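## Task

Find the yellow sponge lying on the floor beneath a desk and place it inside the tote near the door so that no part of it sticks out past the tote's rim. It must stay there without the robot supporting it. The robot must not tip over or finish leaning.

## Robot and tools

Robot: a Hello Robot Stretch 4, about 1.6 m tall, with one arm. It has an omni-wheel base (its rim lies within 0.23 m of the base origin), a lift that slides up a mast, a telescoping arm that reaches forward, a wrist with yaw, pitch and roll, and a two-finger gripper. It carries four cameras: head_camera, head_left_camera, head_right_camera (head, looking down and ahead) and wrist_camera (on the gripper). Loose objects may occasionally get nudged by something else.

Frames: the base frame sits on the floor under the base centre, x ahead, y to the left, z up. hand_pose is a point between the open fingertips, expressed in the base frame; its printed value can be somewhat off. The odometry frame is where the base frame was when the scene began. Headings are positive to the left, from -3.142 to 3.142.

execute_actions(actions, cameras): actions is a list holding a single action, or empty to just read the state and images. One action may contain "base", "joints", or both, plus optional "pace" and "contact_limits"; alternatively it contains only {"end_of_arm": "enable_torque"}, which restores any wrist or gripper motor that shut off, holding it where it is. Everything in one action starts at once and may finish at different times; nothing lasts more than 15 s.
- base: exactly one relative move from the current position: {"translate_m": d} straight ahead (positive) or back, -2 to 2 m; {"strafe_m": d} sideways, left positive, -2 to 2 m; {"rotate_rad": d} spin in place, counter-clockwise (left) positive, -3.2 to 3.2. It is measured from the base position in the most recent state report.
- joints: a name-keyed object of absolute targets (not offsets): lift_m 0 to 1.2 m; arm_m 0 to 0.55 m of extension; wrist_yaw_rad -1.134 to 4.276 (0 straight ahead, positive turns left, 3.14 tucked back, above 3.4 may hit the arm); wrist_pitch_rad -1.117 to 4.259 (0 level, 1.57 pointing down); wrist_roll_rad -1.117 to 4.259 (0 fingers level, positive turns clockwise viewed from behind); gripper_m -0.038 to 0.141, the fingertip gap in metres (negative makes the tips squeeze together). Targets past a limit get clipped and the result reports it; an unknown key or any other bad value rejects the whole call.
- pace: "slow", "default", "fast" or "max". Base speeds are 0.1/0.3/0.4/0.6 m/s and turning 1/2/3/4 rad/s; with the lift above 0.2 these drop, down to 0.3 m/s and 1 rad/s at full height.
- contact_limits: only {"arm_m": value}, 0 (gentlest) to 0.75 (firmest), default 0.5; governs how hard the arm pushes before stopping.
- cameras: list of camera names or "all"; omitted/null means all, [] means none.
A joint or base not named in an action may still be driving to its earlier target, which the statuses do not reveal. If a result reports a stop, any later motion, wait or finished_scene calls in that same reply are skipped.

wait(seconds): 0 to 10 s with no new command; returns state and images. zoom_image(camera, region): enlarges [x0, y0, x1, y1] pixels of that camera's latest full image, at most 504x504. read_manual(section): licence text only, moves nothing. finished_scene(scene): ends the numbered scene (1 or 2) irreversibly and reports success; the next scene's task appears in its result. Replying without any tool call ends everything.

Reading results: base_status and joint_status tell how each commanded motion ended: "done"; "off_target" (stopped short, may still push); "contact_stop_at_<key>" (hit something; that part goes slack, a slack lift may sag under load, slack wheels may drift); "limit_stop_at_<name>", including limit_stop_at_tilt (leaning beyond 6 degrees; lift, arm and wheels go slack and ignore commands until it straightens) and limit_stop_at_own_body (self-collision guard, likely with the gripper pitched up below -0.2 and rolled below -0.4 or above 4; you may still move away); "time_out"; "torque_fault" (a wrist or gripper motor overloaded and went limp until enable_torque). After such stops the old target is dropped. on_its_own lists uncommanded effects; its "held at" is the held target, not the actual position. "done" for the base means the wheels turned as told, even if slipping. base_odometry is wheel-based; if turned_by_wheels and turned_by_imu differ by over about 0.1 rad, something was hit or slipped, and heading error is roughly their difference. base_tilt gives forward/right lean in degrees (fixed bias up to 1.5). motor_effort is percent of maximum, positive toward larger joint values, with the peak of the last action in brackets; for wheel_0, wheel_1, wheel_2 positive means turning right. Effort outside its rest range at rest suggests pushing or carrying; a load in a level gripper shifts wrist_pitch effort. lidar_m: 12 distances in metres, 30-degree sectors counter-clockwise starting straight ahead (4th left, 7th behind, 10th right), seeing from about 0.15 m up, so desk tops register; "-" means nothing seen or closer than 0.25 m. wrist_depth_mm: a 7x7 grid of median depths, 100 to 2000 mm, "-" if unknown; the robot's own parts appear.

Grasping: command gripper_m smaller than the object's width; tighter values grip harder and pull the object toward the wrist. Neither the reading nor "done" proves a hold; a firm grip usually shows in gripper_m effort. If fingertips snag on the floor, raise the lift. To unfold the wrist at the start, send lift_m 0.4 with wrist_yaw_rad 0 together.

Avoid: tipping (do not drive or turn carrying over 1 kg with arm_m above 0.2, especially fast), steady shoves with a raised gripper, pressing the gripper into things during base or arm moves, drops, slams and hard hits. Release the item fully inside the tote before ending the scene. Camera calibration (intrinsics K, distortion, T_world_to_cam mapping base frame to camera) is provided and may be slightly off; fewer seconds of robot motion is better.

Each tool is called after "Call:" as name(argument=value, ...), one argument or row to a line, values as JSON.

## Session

Call:
execute_actions(
  actions=[],
)

Scene clock: 0.00 s.
base_odometry: x=+0.000 y=+0.000 heading=+0.000 (m, m, rad; odometry frame)
turned_by_wheels: +0.000 (rad since the last result)
turned_by_imu: +0.000 (rad since the last result)
base_tilt: forward=-0.4 right=-0.3 (deg)
lidar_m: 1.04 0.77 0.76 0.84 1.24 1.45 1.23 0.93 0.92 1.00 1.42 1.39
base_status: not commanded
joint_positions: lift_m=+0.153 arm_m=+0.000 wrist_yaw_rad=+3.081 wrist_pitch_rad=+0.020 wrist_roll_rad=+0.010 gripper_m=+0.057
joint_status: not commanded
motor_effort: lift_m=+19 arm_m=+0 wrist_yaw_rad=+0 wrist_pitch_rad=-7 wrist_roll_rad=-2 gripper_m=-3 wheel_0=-1 wheel_1=+0 wheel_2=+0 (%)
hand_pose: x=-0.1114 y=+0.1049 z=+0.3252 quat_wxyz=(+0.031, -0.010, +0.005, +0.999) (m; base frame)
wrist_depth_mm: - 142 1499 - - 1808 1661 / - 141 1499 - - 1756 1661 / - 129 233 - - 1808 1661 / 109 140 273 - - 1863 1708 / 138 1098 1499 - - 1808 1618 / 946 1098 215 1499 220 1336 1182 / 931 960 866 157 878 878 904
pictures: head_camera, head_left_camera, head_right_camera, wrist_camera
camera_calibration (this result's frames):
wrist_camera: T_world_to_cam=[[0.0505563, 0.998569, -0.0174356, -0.0853526], [-0.0182955, -0.016529, -0.999696, 0.395749], [-0.998554, 0.0508599, 0.0174337, 0.102172], [0, 0, 0, 1]] pos_world=[0.11358, 0.0865753, 0.392359]
Images, in order (width x height): head_camera 420x560, head_left_camera 420x672, head_right_camera 420x672, wrist_camera 616x392.

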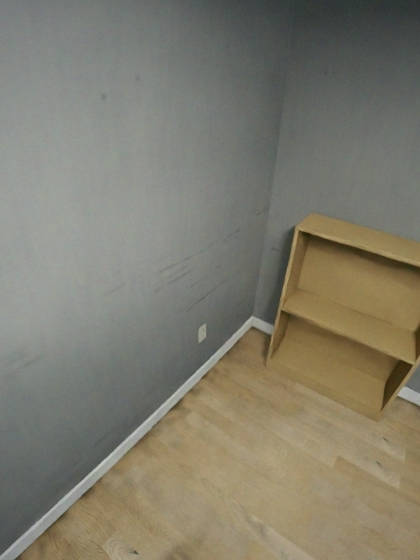

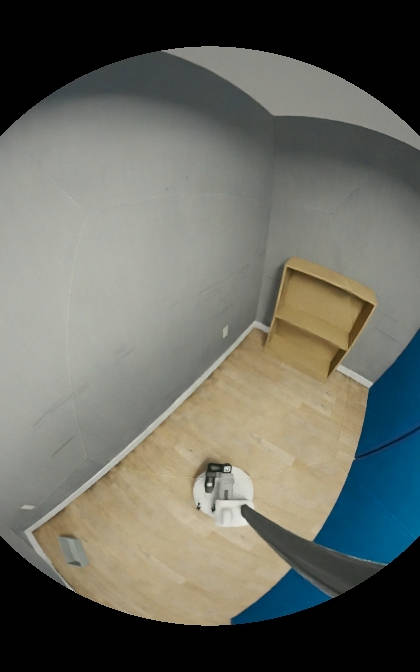

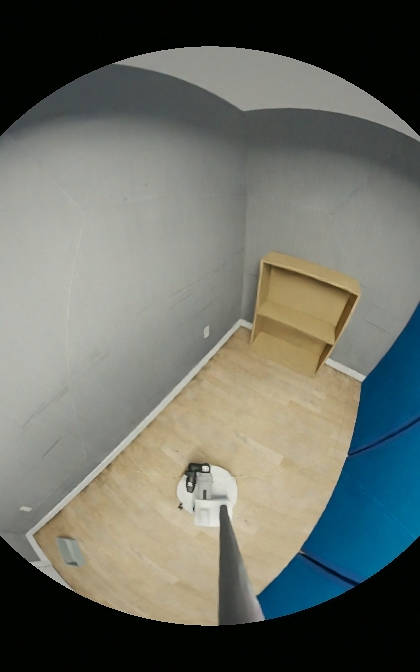

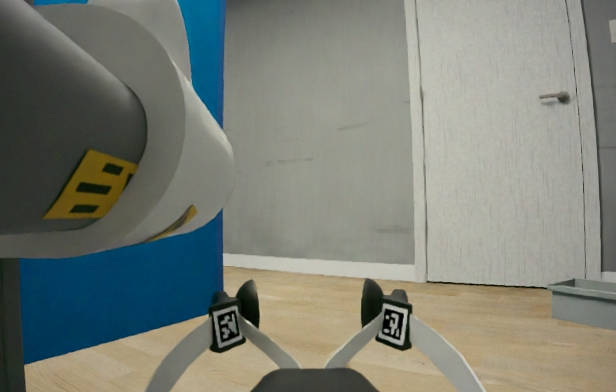

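Call:
execute_actions(
  actions=[
    {"base":{"rotate_rad":-0.265},"pace":"fast"},
  ],
  cameras=["wrist_camera"],
)

Call:
execute_actions(
  actions=[
    {"base":{"translate_m":-1.52},"pace":"max"},
  ],
  cameras=[],
)

Call:
execute_actions(
  actions=[
    {"base":{"rotate_rad":-1.915},"pace":"max"},
  ],
  cameras=["head_camera","head_left_camera"],
)

Scene clock: 1.50 s.
base_odometry: x=+0.000 y=+0.000 heading=-0.265 (m, m, rad; odometry frame)
turned_by_wheels: -0.265 (rad since the last result)
turned_by_imu: -0.268 (rad since the last result)
base_tilt: forward=-0.4 right=-0.2 (deg)
lidar_m: 1.36 0.86 0.75 0.76 0.93 1.39 2.02 1.04 0.93 0.93 1.15 1.38
base_status: done
joint_positions: lift_m=+0.153 arm_m=+0.000 wrist_yaw_rad=+3.081 wrist_pitch_rad=+0.020 wrist_roll_rad=+0.010 gripper_m=+0.057
joint_status: not commanded
motor_effort: lift_m=+19(19) arm_m=+0(1) wrist_yaw_rad=+0(0) wrist_pitch_rad=-6(7) wrist_roll_rad=-2(1) gripper_m=-5(2) wheel_0=-1(5) wheel_1=-1(6) wheel_2=-1(6) (%)
hand_pose: x=-0.1114 y=+0.1049 z=+0.3252 quat_wxyz=(+0.031, -0.010, +0.005, +0.999) (m; base frame)
wrist_depth_mm: - 143 - - - 1983 1618 / - 141 - - - 1921 1618 / - 129 232 - - 1921 1661 / 109 140 273 - - 1863 1756 / 138 1281 - - - 1863 1756 / 1060 1336 216 1499 221 1255 1366 / 960 931 878 157 878 866 904
pictures: wrist_camera
camera_calibration (this result's frames):
wrist_camera: T_world_to_cam=[[0.0505563, 0.998569, -0.0174355, -0.0853526], [-0.0182955, -0.0165289, -0.999696, 0.395749], [-0.998554, 0.0508599, 0.0174337, 0.102173], [0, 0, 0, 1]] pos_world=[0.11358, 0.0865753, 0.392359]
Images, in order (width x height): wrist_camera 616x392.

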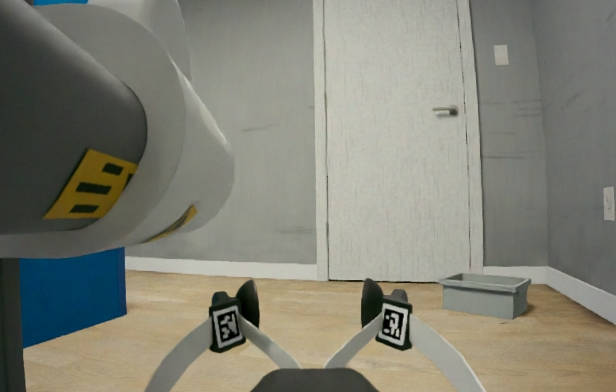

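Scene clock: 5.60 s.
base_odometry: x=-1.467 y=+0.399 heading=-0.265 (m, m, rad; odometry frame)
turned_by_wheels: +0.000 (rad since the last result)
turned_by_imu: +0.003 (rad since the last result)
base_tilt: forward=-0.4 right=-0.4 (deg)
lidar_m: 2.28 1.44 0.72 0.76 0.64 0.56 0.60 0.74 1.49 0.58 0.52 0.99
base_status: done
joint_positions: lift_m=+0.153 arm_m=+0.000 wrist_yaw_rad=+3.081 wrist_pitch_rad=+0.020 wrist_roll_rad=+0.010 gripper_m=+0.057
joint_status: not commanded
motor_effort: lift_m=+19(19) arm_m=+0(0) wrist_yaw_rad=-1(1) wrist_pitch_rad=-8(8) wrist_roll_rad=-1(2) gripper_m=-2(3) wheel_0=+2(6) wheel_1=+2(6) wheel_2=+1(16) (%)
hand_pose: x=-0.1114 y=+0.1049 z=+0.3252 quat_wxyz=(+0.031, -0.010, +0.005, +0.999) (m; base frame)
wrist_depth_mm: - 143 768 732 640 603 580 / - 142 759 715 668 609 580 / - 129 232 715 676 609 574 / 109 140 273 723 661 609 574 / 138 798 768 707 661 609 574 / 878 820 213 699 220 603 574 / 854 788 715 157 615 580 569
pictures: none
No camera images: the call's "cameras" was empty. Leave "cameras" out to get every camera's image.

Scene clock: 7.27 s.
base_odometry: x=-1.467 y=+0.399 heading=-2.180 (m, m, rad; odometry frame)
turned_by_wheels: -1.915 (rad since the last result)
turned_by_imu: -1.935 (rad since the last result)
base_tilt: forward=-0.4 right=-0.3 (deg)
lidar_m: 2.42 0.52 0.58 1.71 1.86 1.36 0.79 0.83 0.59 0.57 0.62 0.88
base_status: done
joint_positions: lift_m=+0.153 arm_m=+0.000 wrist_yaw_rad=+3.080 wrist_pitch_rad=+0.020 wrist_roll_rad=+0.010 gripper_m=+0.057
joint_status: not commanded
motor_effort: lift_m=+19(19) arm_m=+0(0) wrist_yaw_rad=+0(0) wrist_pitch_rad=-8(5) wrist_roll_rad=-1(1) gripper_m=-3(3) wheel_0=+0(8) wheel_1=-2(11) wheel_2=-2(7) (%)
hand_pose: x=-0.1113 y=+0.1049 z=+0.3252 quat_wxyz=(+0.031, -0.010, +0.005, +0.999) (m; base frame)
wrist_depth_mm: - 143 1464 1430 1499 1537 1499 / - 141 1430 1397 1464 1499 1537 / - 129 232 1464 1430 1499 1499 / 109 140 273 1430 1430 1430 1464 / 138 1336 1366 1397 1430 1430 1430 / 991 1308 214 1430 221 1430 1336 / 946 946 842 157 878 878 917
pictures: head_camera, head_left_camera
Images, in order (width x height): head_camera 420x560, head_left_camera 420x672.

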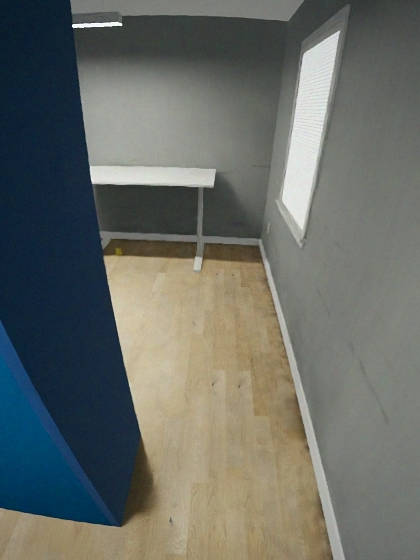

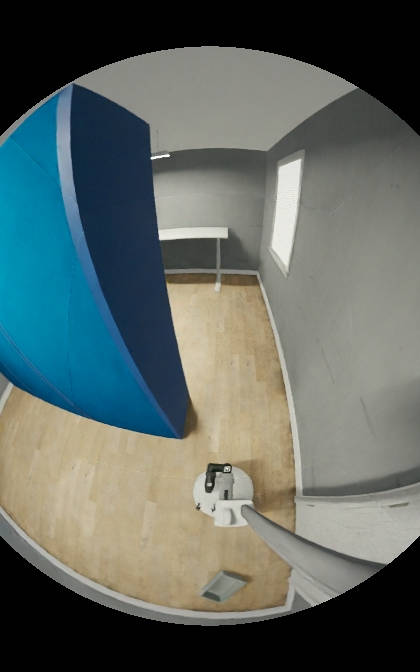

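Call:
execute_actions(
  actions=[
    {"base":{"translate_m":1.15},"joints":{"lift_m":0.3},"pace":"max"},
  ],
  cameras=["head_camera"],
)

Scene clock: 10.97 s.
base_odometry: x=-2.125 y=-0.545 heading=-2.180 (m, m, rad; odometry frame)
turned_by_wheels: +0.000 (rad since the last result)
turned_by_imu: -0.002 (rad since the last result)
base_tilt: forward=-0.4 right=-0.3 (deg)
lidar_m: 1.48 1.54 2.43 1.07 0.42 0.50 1.98 0.87 0.62 0.58 0.63 0.84
base_status: done
joint_positions: lift_m=+0.300 arm_m=+0.000 wrist_yaw_rad=+3.081 wrist_pitch_rad=+0.020 wrist_roll_rad=+0.010 gripper_m=+0.057
joint_status: all done
motor_effort: lift_m=+20(24) arm_m=+0(0) wrist_yaw_rad=+0(1) wrist_pitch_rad=-6(5) wrist_roll_rad=-2(1) gripper_m=+0(2) wheel_0=-1(9) wheel_1=-1(6) wheel_2=+0(11) (%)
hand_pose: x=-0.1114 y=+0.1048 z=+0.4723 quat_wxyz=(+0.031, -0.010, +0.005, +0.999) (m; base frame)
wrist_depth_mm: - 143 - - 809 442 842 / - 141 - - 820 452 904 / - 129 233 - 831 455 891 / 109 140 272 - 842 462 878 / 138 1366 - - 854 455 866 / 1060 1618 215 - 220 455 866 / 1078 1281 1182 158 741 399 878
pictures: head_camera
Images, in order (width x height): head_camera 420x560.

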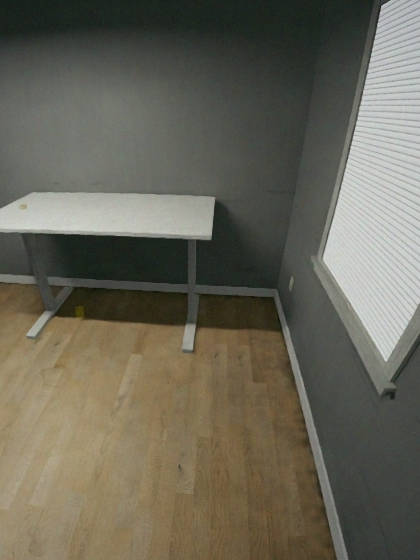

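Call:
zoom_image(
  camera="head_camera",
  region=[10, 260, 150, 350],
)

Region (10, 260, 150, 350) of head_camera's 420x560 image, scaled by 3.600, with more detail than that image has; it fills the top 324 rows of this view, and the rest is white.

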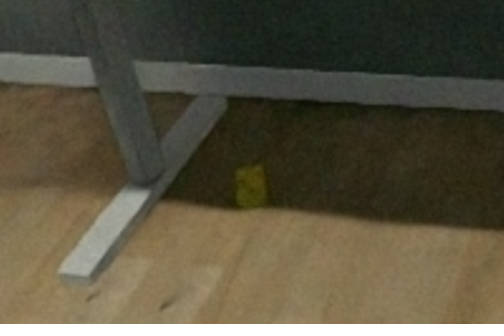

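Call:
execute_actions(
  actions=[
    {"base":{"rotate_rad":0.575},"joints":{"lift_m":0.33,"wrist_yaw_rad":1.5},"pace":"fast"},
  ],
  cameras=[],
)

Call:
execute_actions(
  actions=[
    {"base":{"translate_m":1.3},"joints":{"arm_m":0.2,"wrist_yaw_rad":0,"wrist_pitch_rad":0.6,"gripper_m":0.13,"lift_m":0.12},"pace":"max"},
  ],
  cameras=["head_camera","wrist_camera"],
)

Scene clock: 13.13 s.
base_odometry: x=-2.125 y=-0.545 heading=-1.605 (m, m, rad; odometry frame)
turned_by_wheels: +0.575 (rad since the last result)
turned_by_imu: +0.581 (rad since the last result)
base_tilt: forward=-0.4 right=-0.3 (deg)
lidar_m: 1.58 2.40 0.90 0.44 0.52 1.97 0.83 0.62 0.58 0.64 0.87 1.46
base_status: done
joint_positions: lift_m=+0.330 arm_m=+0.000 wrist_yaw_rad=+1.500 wrist_pitch_rad=+0.020 wrist_roll_rad=+0.010 gripper_m=+0.057
joint_status: all done
motor_effort: lift_m=+21(20) arm_m=+0(0) wrist_yaw_rad=-1(6) wrist_pitch_rad=-7(6) wrist_roll_rad=-1(1) gripper_m=-1(2) wheel_0=+0(5) wheel_1=+2(8) wheel_2=+0(8) (%)
hand_pose: x=+0.2787 y=+0.2816 z=+0.5022 quat_wxyz=(+0.732, -0.003, +0.011, +0.682) (m; base frame)
wrist_depth_mm: 768 788 798 1182 - - - / 820 976 1118 1182 - - - / 831 991 1308 1160 - - - / 820 1008 1255 1160 - - - / 449 707 1182 1182 - - - / 809 1008 214 1182 220 - 1921 / 820 946 1078 157 1229 1281 1308
pictures: none
No camera images: the call's "cameras" was empty. Leave "cameras" out to get every camera's image.

Scene clock: 17.00 s.
base_odometry: x=-2.169 y=-1.844 heading=-1.605 (m, m, rad; odometry frame)
turned_by_wheels: +0.000 (rad since the last result)
turned_by_imu: -0.002 (rad since the last result)
base_tilt: forward=-0.4 right=-0.3 (deg)
lidar_m: 0.42 0.65 1.61 1.74 1.40 1.34 1.78 1.34 1.28 0.53 0.40 0.36
base_status: done
joint_positions: lift_m=+0.120 arm_m=+0.199 wrist_yaw_rad=+0.000 wrist_pitch_rad=+0.602 wrist_roll_rad=+0.010 gripper_m=+0.130
joint_status: all done
motor_effort: lift_m=+18(18) arm_m=+7(8) wrist_yaw_rad=-2(7) wrist_pitch_rad=-5(5) wrist_roll_rad=-2(1) gripper_m=-1(4) wheel_0=+1(8) wheel_1=+0(7) wheel_2=+1(12) (%)
hand_pose: x=+0.6074 y=-0.0874 z=+0.1350 quat_wxyz=(+0.955, +0.005, +0.296, -0.001) (m; base frame)
wrist_depth_mm: 1499 512 960 866 750 654 615 / 1281 991 976 904 788 691 640 / 809 741 683 778 778 707 654 / 603 559 591 549 591 591 591 / 442 477 480 477 480 469 469 / 392 379 389 402 394 377 389 / 343 334 338 151 338 332 338
pictures: head_camera, wrist_camera
camera_calibration (this result's frames):
wrist_camera: T_world_to_cam=[[-0.000561488, -0.999795, -0.0202222, -0.0762298], [-0.534783, 0.0173878, -0.84481, 0.51133], [0.844989, 0.0103402, -0.534683, -0.21584], [0, 0, 0, 1]] pos_world=[0.45579, -0.0828732, 0.315029]
Images, in order (width x height): head_camera 420x560, wrist_camera 616x392.

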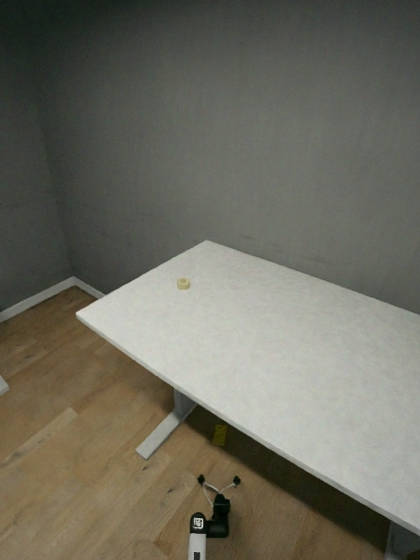

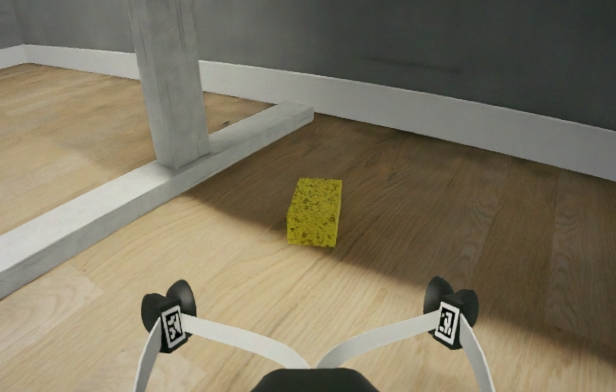

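Call:
execute_actions(
  actions=[
    {"joints":{"arm_m":0.478,"lift_m":0.012},"pace":"fast"},
  ],
  cameras=["wrist_camera"],
)

Scene clock: 19.00 s.
base_odometry: x=-2.169 y=-1.844 heading=-1.605 (m, m, rad; odometry frame)
turned_by_wheels: +0.000 (rad since the last result)
turned_by_imu: +0.000 (rad since the last result)
base_tilt: forward=-0.4 right=-0.3 (deg)
lidar_m: 0.42 0.63 1.61 1.74 1.40 1.35 1.80 1.33 1.28 0.53 0.39 0.37
base_status: not commanded
joint_positions: lift_m=+0.012 arm_m=+0.477 wrist_yaw_rad=+0.000 wrist_pitch_rad=+0.602 wrist_roll_rad=+0.010 gripper_m=+0.130
joint_status: all done
motor_effort: lift_m=+17(18) arm_m=+8(8) wrist_yaw_rad=-1(2) wrist_pitch_rad=-6(6) wrist_roll_rad=-1(0) gripper_m=-1(3) wheel_0=+0(1) wheel_1=+0(0) wheel_2=+1(1) (%)
hand_pose: x=+0.8854 y=-0.0874 z=+0.0271 quat_wxyz=(+0.955, +0.005, +0.296, -0.001) (m; base frame)
wrist_depth_mm: 265 820 699 609 535 469 430 / 274 723 707 615 549 488 442 / 289 375 449 508 508 488 462 / 307 347 389 387 384 384 382 / 287 310 312 253 296 306 306 / 255 249 252 202 209 244 253 / 223 218 220 151 213 216 -
pictures: wrist_camera
camera_calibration (this result's frames):
wrist_camera: T_world_to_cam=[[-0.000541216, -0.999795, -0.0202226, -0.0782691], [-0.534742, 0.0173778, -0.844837, 0.568798], [0.845015, 0.0103566, -0.534642, -0.508461], [0, 0, 0, 1]] pos_world=[0.733775, -0.0828716, 0.207114]
Images, in order (width x height): wrist_camera 616x392.

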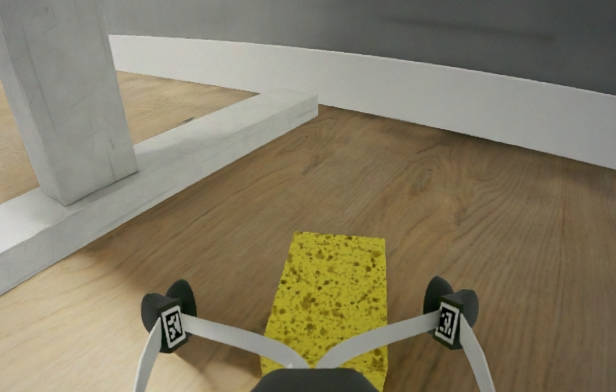

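Call:
execute_actions(
  actions=[
    {"base":{"strafe_m":-0.01},"joints":{"gripper_m":0.02,"lift_m":0.014}},
  ],
  cameras=["wrist_camera"],
)

Scene clock: 21.10 s.
base_odometry: x=-2.179 y=-1.843 heading=-1.605 (m, m, rad; odometry frame)
turned_by_wheels: +0.000 (rad since the last result)
turned_by_imu: +0.000 (rad since the last result)
base_tilt: forward=-0.4 right=-0.3 (deg)
lidar_m: 0.41 0.62 1.61 1.75 1.40 1.36 1.80 1.33 1.26 0.51 0.39 0.38
base_status: done
joint_positions: lift_m=+0.014 arm_m=+0.477 wrist_yaw_rad=+0.000 wrist_pitch_rad=+0.602 wrist_roll_rad=+0.010 gripper_m=+0.020
joint_status: all done
motor_effort: lift_m=+21(19) arm_m=+7(7) wrist_yaw_rad=-1(1) wrist_pitch_rad=-7(6) wrist_roll_rad=+0(2) gripper_m=-16(15) wheel_0=+0(8) wheel_1=+1(7) wheel_2=+0(1) (%)
hand_pose: x=+0.8854 y=-0.0874 z=+0.0287 quat_wxyz=(+0.955, +0.005, +0.296, -0.001) (m; base frame)
wrist_depth_mm: 272 798 707 603 525 466 421 / 279 723 699 609 544 484 445 / 294 404 455 508 517 484 455 / 309 355 389 392 387 389 387 / 296 312 312 235 312 310 307 / 257 259 204 194 202 256 254 / 224 217 177 168 215 212 -
pictures: wrist_camera
camera_calibration (this result's frames):
wrist_camera: T_world_to_cam=[[-0.000563726, -0.999795, -0.0202226, -0.078221], [-0.534742, 0.0173898, -0.844837, 0.570198], [0.845015, 0.0103376, -0.534642, -0.507577], [0, 0, 0, 1]] pos_world=[0.733775, -0.0828735, 0.20877]
Images, in order (width x height): wrist_camera 616x392.

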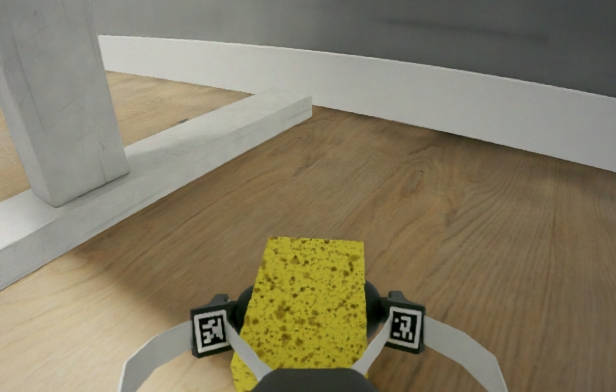

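Call:
execute_actions(
  actions=[
    {"base":{"translate_m":-1.48},"joints":{"arm_m":0.03,"lift_m":0.33},"pace":"max"},
  ],
  cameras=["wrist_camera"],
)

Scene clock: 25.53 s.
base_odometry: x=-2.129 y=-0.364 heading=-1.605 (m, m, rad; odometry frame)
turned_by_wheels: +0.000 (rad since the last result)
turned_by_imu: +0.003 (rad since the last result)
base_tilt: forward=-0.4 right=-0.3 (deg)
lidar_m: 1.70 2.51 0.47 0.46 0.68 1.58 0.69 0.51 0.47 0.53 0.79 1.62
base_status: done
joint_positions: lift_m=+0.330 arm_m=+0.031 wrist_yaw_rad=+0.000 wrist_pitch_rad=+0.602 wrist_roll_rad=+0.010 gripper_m=+0.020
joint_status: all done
motor_effort: lift_m=+20(23) arm_m=-7(8) wrist_yaw_rad=+0(2) wrist_pitch_rad=-6(5) wrist_roll_rad=-1(1) gripper_m=-18(17) wheel_0=+2(7) wheel_1=+0(8) wheel_2=+0(14) (%)
hand_pose: x=+0.4400 y=-0.0874 z=+0.3447 quat_wxyz=(+0.955, +0.005, +0.296, -0.001) (m; base frame)
wrist_depth_mm: - - - - - 1756 1618 / - - 1983 1921 1808 1756 1661 / 1366 1366 1308 1308 1308 1336 1336 / 1008 1008 991 1008 991 1008 976 / 798 798 809 235 788 798 778 / 661 661 204 195 202 654 654 / 569 554 177 168 544 539 564
pictures: wrist_camera
camera_calibration (this result's frames):
wrist_camera: T_world_to_cam=[[-0.000864045, -0.999795, -0.0202218, -0.0720202], [-0.534864, 0.0175482, -0.844756, 0.599011], [0.844938, 0.010086, -0.53477, 0.0378828], [0, 0, 0, 1]] pos_world=[0.288319, -0.0828991, 0.524821]
Images, in order (width x height): wrist_camera 616x392.

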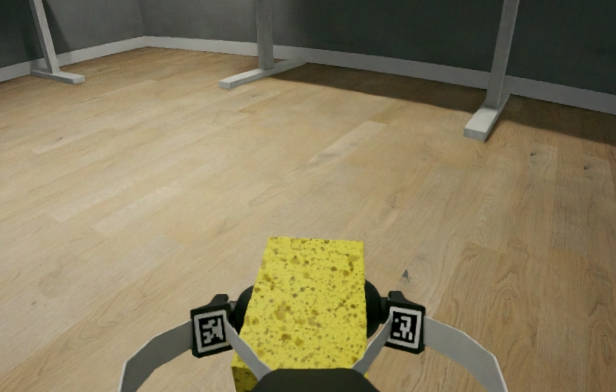

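Call:
execute_actions(
  actions=[
    {"base":{"rotate_rad":2.53},"joints":{"wrist_pitch_rad":1.2,"arm_m":0.01},"pace":"fast"},
  ],
  cameras=["head_camera","wrist_camera"],
)

Scene clock: 27.83 s.
base_odometry: x=-2.129 y=-0.364 heading=+0.925 (m, m, rad; odometry frame)
turned_by_wheels: +2.530 (rad since the last result)
turned_by_imu: +2.557 (rad since the last result)
base_tilt: forward=-0.4 right=-0.3 (deg)
lidar_m: 1.75 0.76 0.51 0.49 0.50 0.73 1.87 1.68 2.57 0.58 0.46 0.61
base_status: done
joint_positions: lift_m=+0.330 arm_m=+0.011 wrist_yaw_rad=+0.000 wrist_pitch_rad=+1.201 wrist_roll_rad=+0.010 gripper_m=+0.020
joint_status: all done
motor_effort: lift_m=+19(20) arm_m=-7(7) wrist_yaw_rad=-2(2) wrist_pitch_rad=-3(2) wrist_roll_rad=-1(1) gripper_m=-18(17) wheel_0=+0(8) wheel_1=-1(7) wheel_2=+0(8) (%)
hand_pose: x=+0.2866 y=-0.0874 z=+0.2393 quat_wxyz=(+0.825, +0.004, +0.565, -0.003) (m; base frame)
wrist_depth_mm: 661 654 647 640 647 654 654 / 603 603 603 591 591 597 539 / 554 559 559 549 554 554 500 / 517 512 521 517 517 512 500 / 480 480 480 234 480 484 473 / 452 452 204 195 201 455 452 / 430 421 177 169 418 418 430
pictures: head_camera, wrist_camera
camera_calibration (this result's frames):
wrist_camera: T_world_to_cam=[[-0.0117736, -0.999798, -0.0162773, -0.0720521], [-0.917927, 0.0172627, -0.396373, 0.430344], [0.396574, 0.0102747, -0.917945, 0.331243], [0, 0, 0, 1]] pos_world=[0.262814, -0.0828699, 0.473467]
Images, in order (width x height): head_camera 420x560, wrist_camera 616x392.

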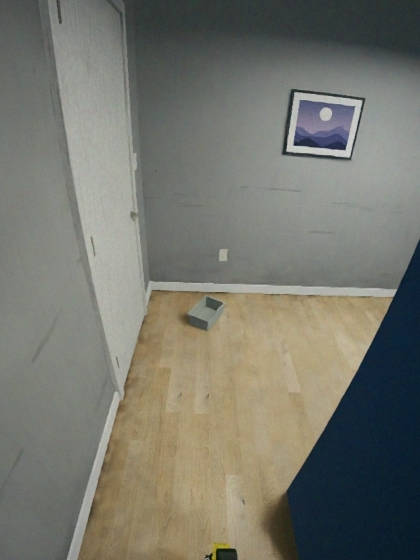

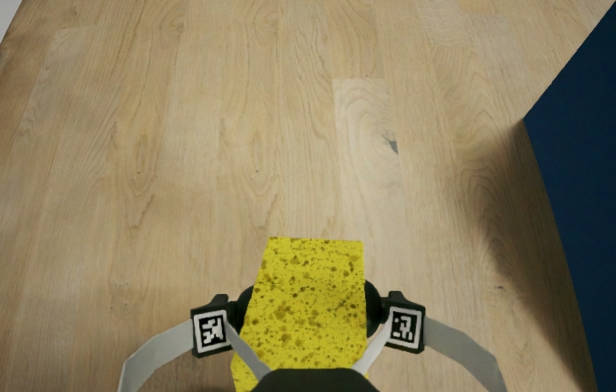

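Call:
execute_actions(
  actions=[
    {"base":{"translate_m":1.25},"joints":{"arm_m":0.12},"pace":"max"},
  ],
  cameras=["head_camera","wrist_camera"],
)

Call:
zoom_image(
  camera="head_camera",
  region=[120, 400, 280, 560],
)

Scene clock: 31.80 s.
base_odometry: x=-1.377 y=+0.634 heading=+0.925 (m, m, rad; odometry frame)
turned_by_wheels: +0.000 (rad since the last result)
turned_by_imu: -0.002 (rad since the last result)
base_tilt: forward=-0.4 right=-0.3 (deg)
lidar_m: 0.50 0.69 0.51 0.48 0.52 0.72 1.98 0.77 0.91 2.32 1.55 1.10
base_status: done
joint_positions: lift_m=+0.330 arm_m=+0.119 wrist_yaw_rad=+0.000 wrist_pitch_rad=+1.201 wrist_roll_rad=+0.010 gripper_m=+0.020
joint_status: all done
motor_effort: lift_m=+19(19) arm_m=+7(7) wrist_yaw_rad=-1(0) wrist_pitch_rad=-2(4) wrist_roll_rad=-1(1) gripper_m=-19(17) wheel_0=+0(7) wheel_1=-2(6) wheel_2=+0(14) (%)
hand_pose: x=+0.3939 y=-0.0874 z=+0.2392 quat_wxyz=(+0.825, +0.004, +0.565, -0.003) (m; base frame)
wrist_depth_mm: 654 647 535 517 640 647 647 / 603 585 569 569 597 597 603 / 554 477 554 539 554 554 549 / 517 512 484 508 512 512 525 / 480 477 477 236 477 480 480 / 449 452 203 195 201 452 452 / 427 424 177 168 418 415 430
pictures: head_camera, wrist_camera
camera_calibration (this result's frames):
wrist_camera: T_world_to_cam=[[-0.0119549, -0.999796, -0.0162744, -0.0707364], [-0.918019, 0.0174256, -0.396153, 0.52886], [0.396356, 0.0102043, -0.91804, 0.288756], [0, 0, 0, 1]] pos_world=[0.370208, -0.0828842, 0.473448]
Images, in order (width x height): head_camera 420x560, wrist_camera 616x392.

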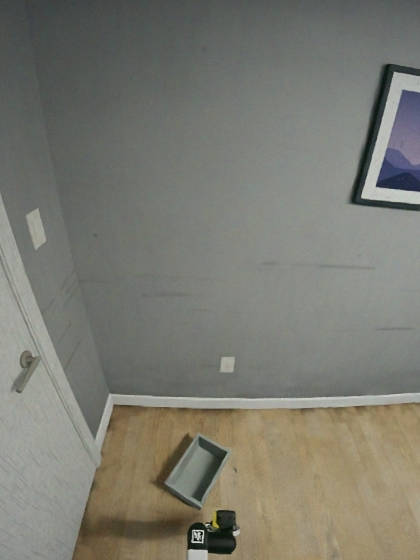

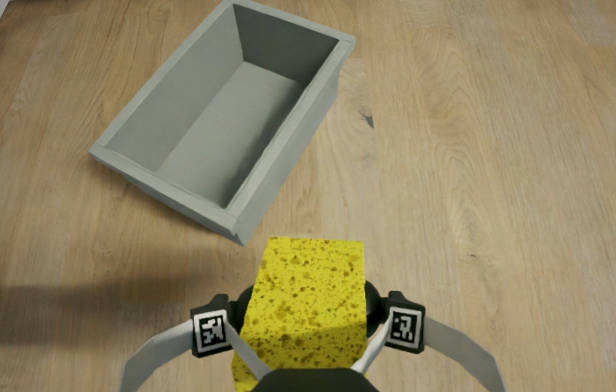

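Region (120, 400, 280, 560) of head_camera's 420x560 image, scaled by 3.150, with more detail than that image has.

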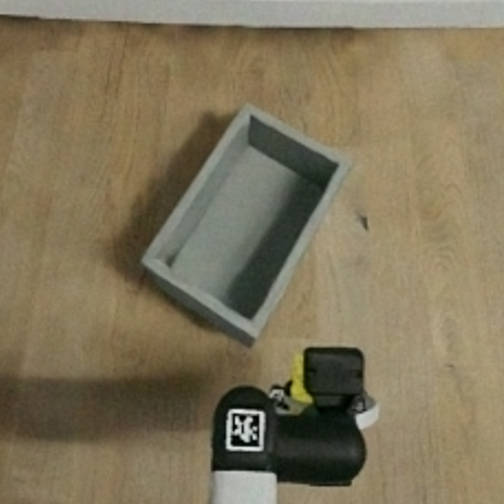

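Call:
execute_actions(
  actions=[
    {"base":{"strafe_m":-0.04},"joints":{"arm_m":0.355,"wrist_yaw_rad":1.08,"wrist_pitch_rad":1.15},"pace":"fast"},
  ],
  cameras=["head_camera","wrist_camera"],
)

Scene clock: 33.73 s.
base_odometry: x=-1.345 y=+0.610 heading=+0.925 (m, m, rad; odometry frame)
turned_by_wheels: +0.000 (rad since the last result)
turned_by_imu: +0.000 (rad since the last result)
base_tilt: forward=-0.4 right=-0.3 (deg)
lidar_m: 0.55 0.61 0.56 0.50 0.55 0.81 2.16 0.74 0.88 2.34 1.54 1.12
base_status: done
joint_positions: lift_m=+0.330 arm_m=+0.354 wrist_yaw_rad=+1.080 wrist_pitch_rad=+1.151 wrist_roll_rad=+0.010 gripper_m=+0.020
joint_status: all done
motor_effort: lift_m=+19(19) arm_m=+8(8) wrist_yaw_rad=+0(6) wrist_pitch_rad=-2(7) wrist_roll_rad=-2(1) gripper_m=-18(16) wheel_0=-2(9) wheel_1=+1(10) wheel_2=+0(1) (%)
hand_pose: x=+0.6571 y=+0.0625 z=+0.2448 quat_wxyz=(+0.721, -0.276, +0.469, +0.429) (m; base frame)
wrist_depth_mm: 488 544 634 683 661 521 430 / 539 621 627 627 621 539 462 / 574 580 574 574 569 564 480 / 539 535 530 530 525 525 512 / 496 500 410 235 418 496 488 / 462 455 205 195 202 415 455 / 433 424 176 168 418 332 430
pictures: head_camera, wrist_camera
camera_calibration (this result's frames):
wrist_camera: T_world_to_cam=[[0.876375, -0.481334, -0.0168683, -0.533633], [-0.43846, -0.78284, -0.441491, 0.51604], [0.199299, 0.394308, -0.897107, 0.288359], [0, 0, 0, 1]] pos_world=[0.636455, 0.0334187, 0.477514]
Images, in order (width x height): head_camera 420x560, wrist_camera 616x392.

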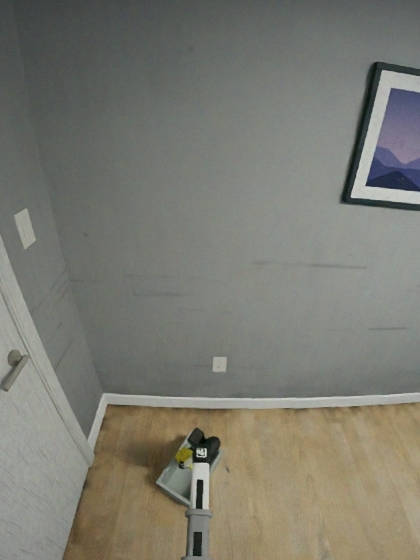

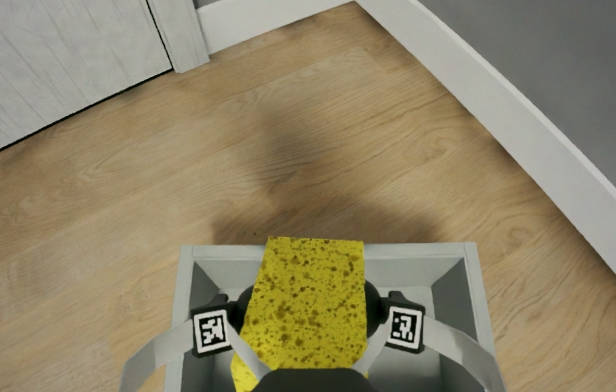

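Call:
execute_actions(
  actions=[
    {"base":{"strafe_m":-0.017},"joints":{"lift_m":0.143}},
  ],
  cameras=["wrist_camera"],
)

Scene clock: 35.73 s.
base_odometry: x=-1.331 y=+0.600 heading=+0.925 (m, m, rad; odometry frame)
turned_by_wheels: +0.000 (rad since the last result)
turned_by_imu: +0.000 (rad since the last result)
base_tilt: forward=-0.4 right=-0.3 (deg)
lidar_m: 0.58 0.76 0.58 0.55 0.57 0.82 2.24 0.73 0.88 2.30 1.56 1.12
base_status: done
joint_positions: lift_m=+0.143 arm_m=+0.354 wrist_yaw_rad=+1.080 wrist_pitch_rad=+1.151 wrist_roll_rad=+0.010 gripper_m=+0.020
joint_status: all done
motor_effort: lift_m=+16(16) arm_m=+7(7) wrist_yaw_rad=+0(0) wrist_pitch_rad=-3(2) wrist_roll_rad=-1(1) gripper_m=-15(16) wheel_0=-1(7) wheel_1=+1(6) wheel_2=+0(1) (%)
hand_pose: x=+0.6571 y=+0.0625 z=+0.0580 quat_wxyz=(+0.721, -0.276, +0.469, +0.429) (m; base frame)
wrist_depth_mm: 421 424 421 421 418 415 413 / 392 387 384 387 382 379 387 / 347 213 216 216 217 216 216 / 196 249 277 277 279 265 224 / 179 250 296 236 297 287 225 / 167 246 204 195 202 272 221 / 169 204 177 169 254 239 -
pictures: wrist_camera
camera_calibration (this result's frames):
wrist_camera: T_world_to_cam=[[0.876413, -0.481264, -0.0168683, -0.536806], [-0.438397, -0.782876, -0.441491, 0.433545], [0.199268, 0.394323, -0.897107, 0.120811], [0, 0, 0, 1]] pos_world=[0.636455, 0.0334277, 0.290732]
Images, in order (width x height): wrist_camera 616x392.

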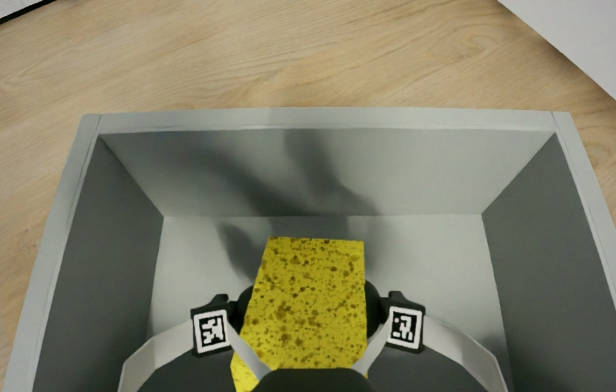

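Call:
execute_actions(
  actions=[
    {"joints":{"lift_m":0.137,"gripper_m":0.09}},
  ],
  cameras=["wrist_camera"],
)

Call:
execute_actions(
  actions=[
    {"joints":{"lift_m":0.26},"pace":"max"},
  ],
  cameras=["head_camera","wrist_camera"],
)

Scene clock: 37.33 s.
base_odometry: x=-1.331 y=+0.600 heading=+0.925 (m, m, rad; odometry frame)
turned_by_wheels: +0.000 (rad since the last result)
turned_by_imu: +0.000 (rad since the last result)
base_tilt: forward=-0.4 right=-0.3 (deg)
lidar_m: 0.57 0.77 0.60 0.55 0.58 0.84 2.26 0.72 0.88 2.35 1.57 1.12
base_status: not commanded
joint_positions: lift_m=+0.137 arm_m=+0.354 wrist_yaw_rad=+1.080 wrist_pitch_rad=+1.151 wrist_roll_rad=+0.010 gripper_m=+0.090
joint_status: all done
motor_effort: lift_m=+16(17) arm_m=+7(8) wrist_yaw_rad=+0(0) wrist_pitch_rad=-4(2) wrist_roll_rad=-1(1) gripper_m=+1(13) wheel_0=+0(0) wheel_1=+2(2) wheel_2=+0(0) (%)
hand_pose: x=+0.6571 y=+0.0625 z=+0.0520 quat_wxyz=(+0.721, -0.276, +0.469, +0.429) (m; base frame)
wrist_depth_mm: 418 413 413 407 410 407 404 / 382 377 375 375 375 377 375 / 343 213 216 217 216 216 215 / 191 249 278 278 281 264 224 / 174 249 290 243 289 282 224 / 167 248 220 226 213 264 222 / 169 224 250 182 251 248 -
pictures: wrist_camera
camera_calibration (this result's frames):
wrist_camera: T_world_to_cam=[[0.876413, -0.481264, -0.0168684, -0.536909], [-0.438397, -0.782875, -0.441491, 0.430897], [0.199268, 0.394323, -0.897107, 0.115429], [0, 0, 0, 1]] pos_world=[0.636457, 0.0334277, 0.284732]
Images, in order (width x height): wrist_camera 616x392.

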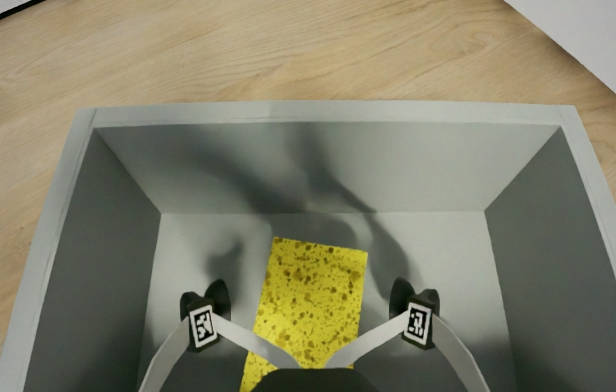

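Scene clock: 38.33 s.
base_odometry: x=-1.331 y=+0.600 heading=+0.925 (m, m, rad; odometry frame)
turned_by_wheels: +0.000 (rad since the last result)
turned_by_imu: +0.000 (rad since the last result)
base_tilt: forward=-0.4 right=-0.3 (deg)
lidar_m: 0.54 0.79 0.59 0.55 0.59 0.84 2.21 0.71 0.90 2.35 1.55 1.12
base_status: not commanded
joint_positions: lift_m=+0.260 arm_m=+0.354 wrist_yaw_rad=+1.080 wrist_pitch_rad=+1.151 wrist_roll_rad=+0.010 gripper_m=+0.090
joint_status: all done
motor_effort: lift_m=+20(24) arm_m=+7(7) wrist_yaw_rad=+0(0) wrist_pitch_rad=-3(3) wrist_roll_rad=-1(1) gripper_m=-4(3) wheel_0=+0(0) wheel_1=+1(1) wheel_2=+0(0) (%)
hand_pose: x=+0.6571 y=+0.0625 z=+0.1747 quat_wxyz=(+0.721, -0.276, +0.469, +0.429) (m; base frame)
wrist_depth_mm: 508 554 585 580 580 504 430 / 535 535 544 539 535 530 445 / 496 496 496 496 484 492 473 / 459 459 455 452 449 452 452 / 421 410 389 389 394 342 418 / 392 319 220 353 214 324 384 / 368 264 359 237 359 263 366
pictures: head_camera, wrist_camera
camera_calibration (this result's frames):
wrist_camera: T_world_to_cam=[[0.876413, -0.481264, -0.0168684, -0.534844], [-0.438397, -0.782875, -0.441491, 0.485067], [0.199268, 0.394323, -0.897107, 0.225496], [0, 0, 0, 1]] pos_world=[0.636462, 0.0334277, 0.407424]
Images, in order (width x height): head_camera 420x560, wrist_camera 616x392.

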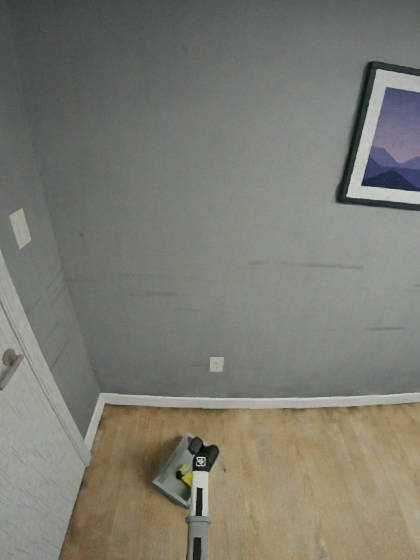

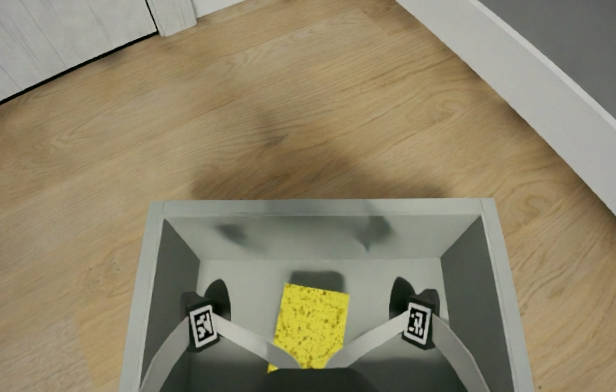

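Call:
finished_scene(
  scene=2,
)

The scene is finished: the task was done.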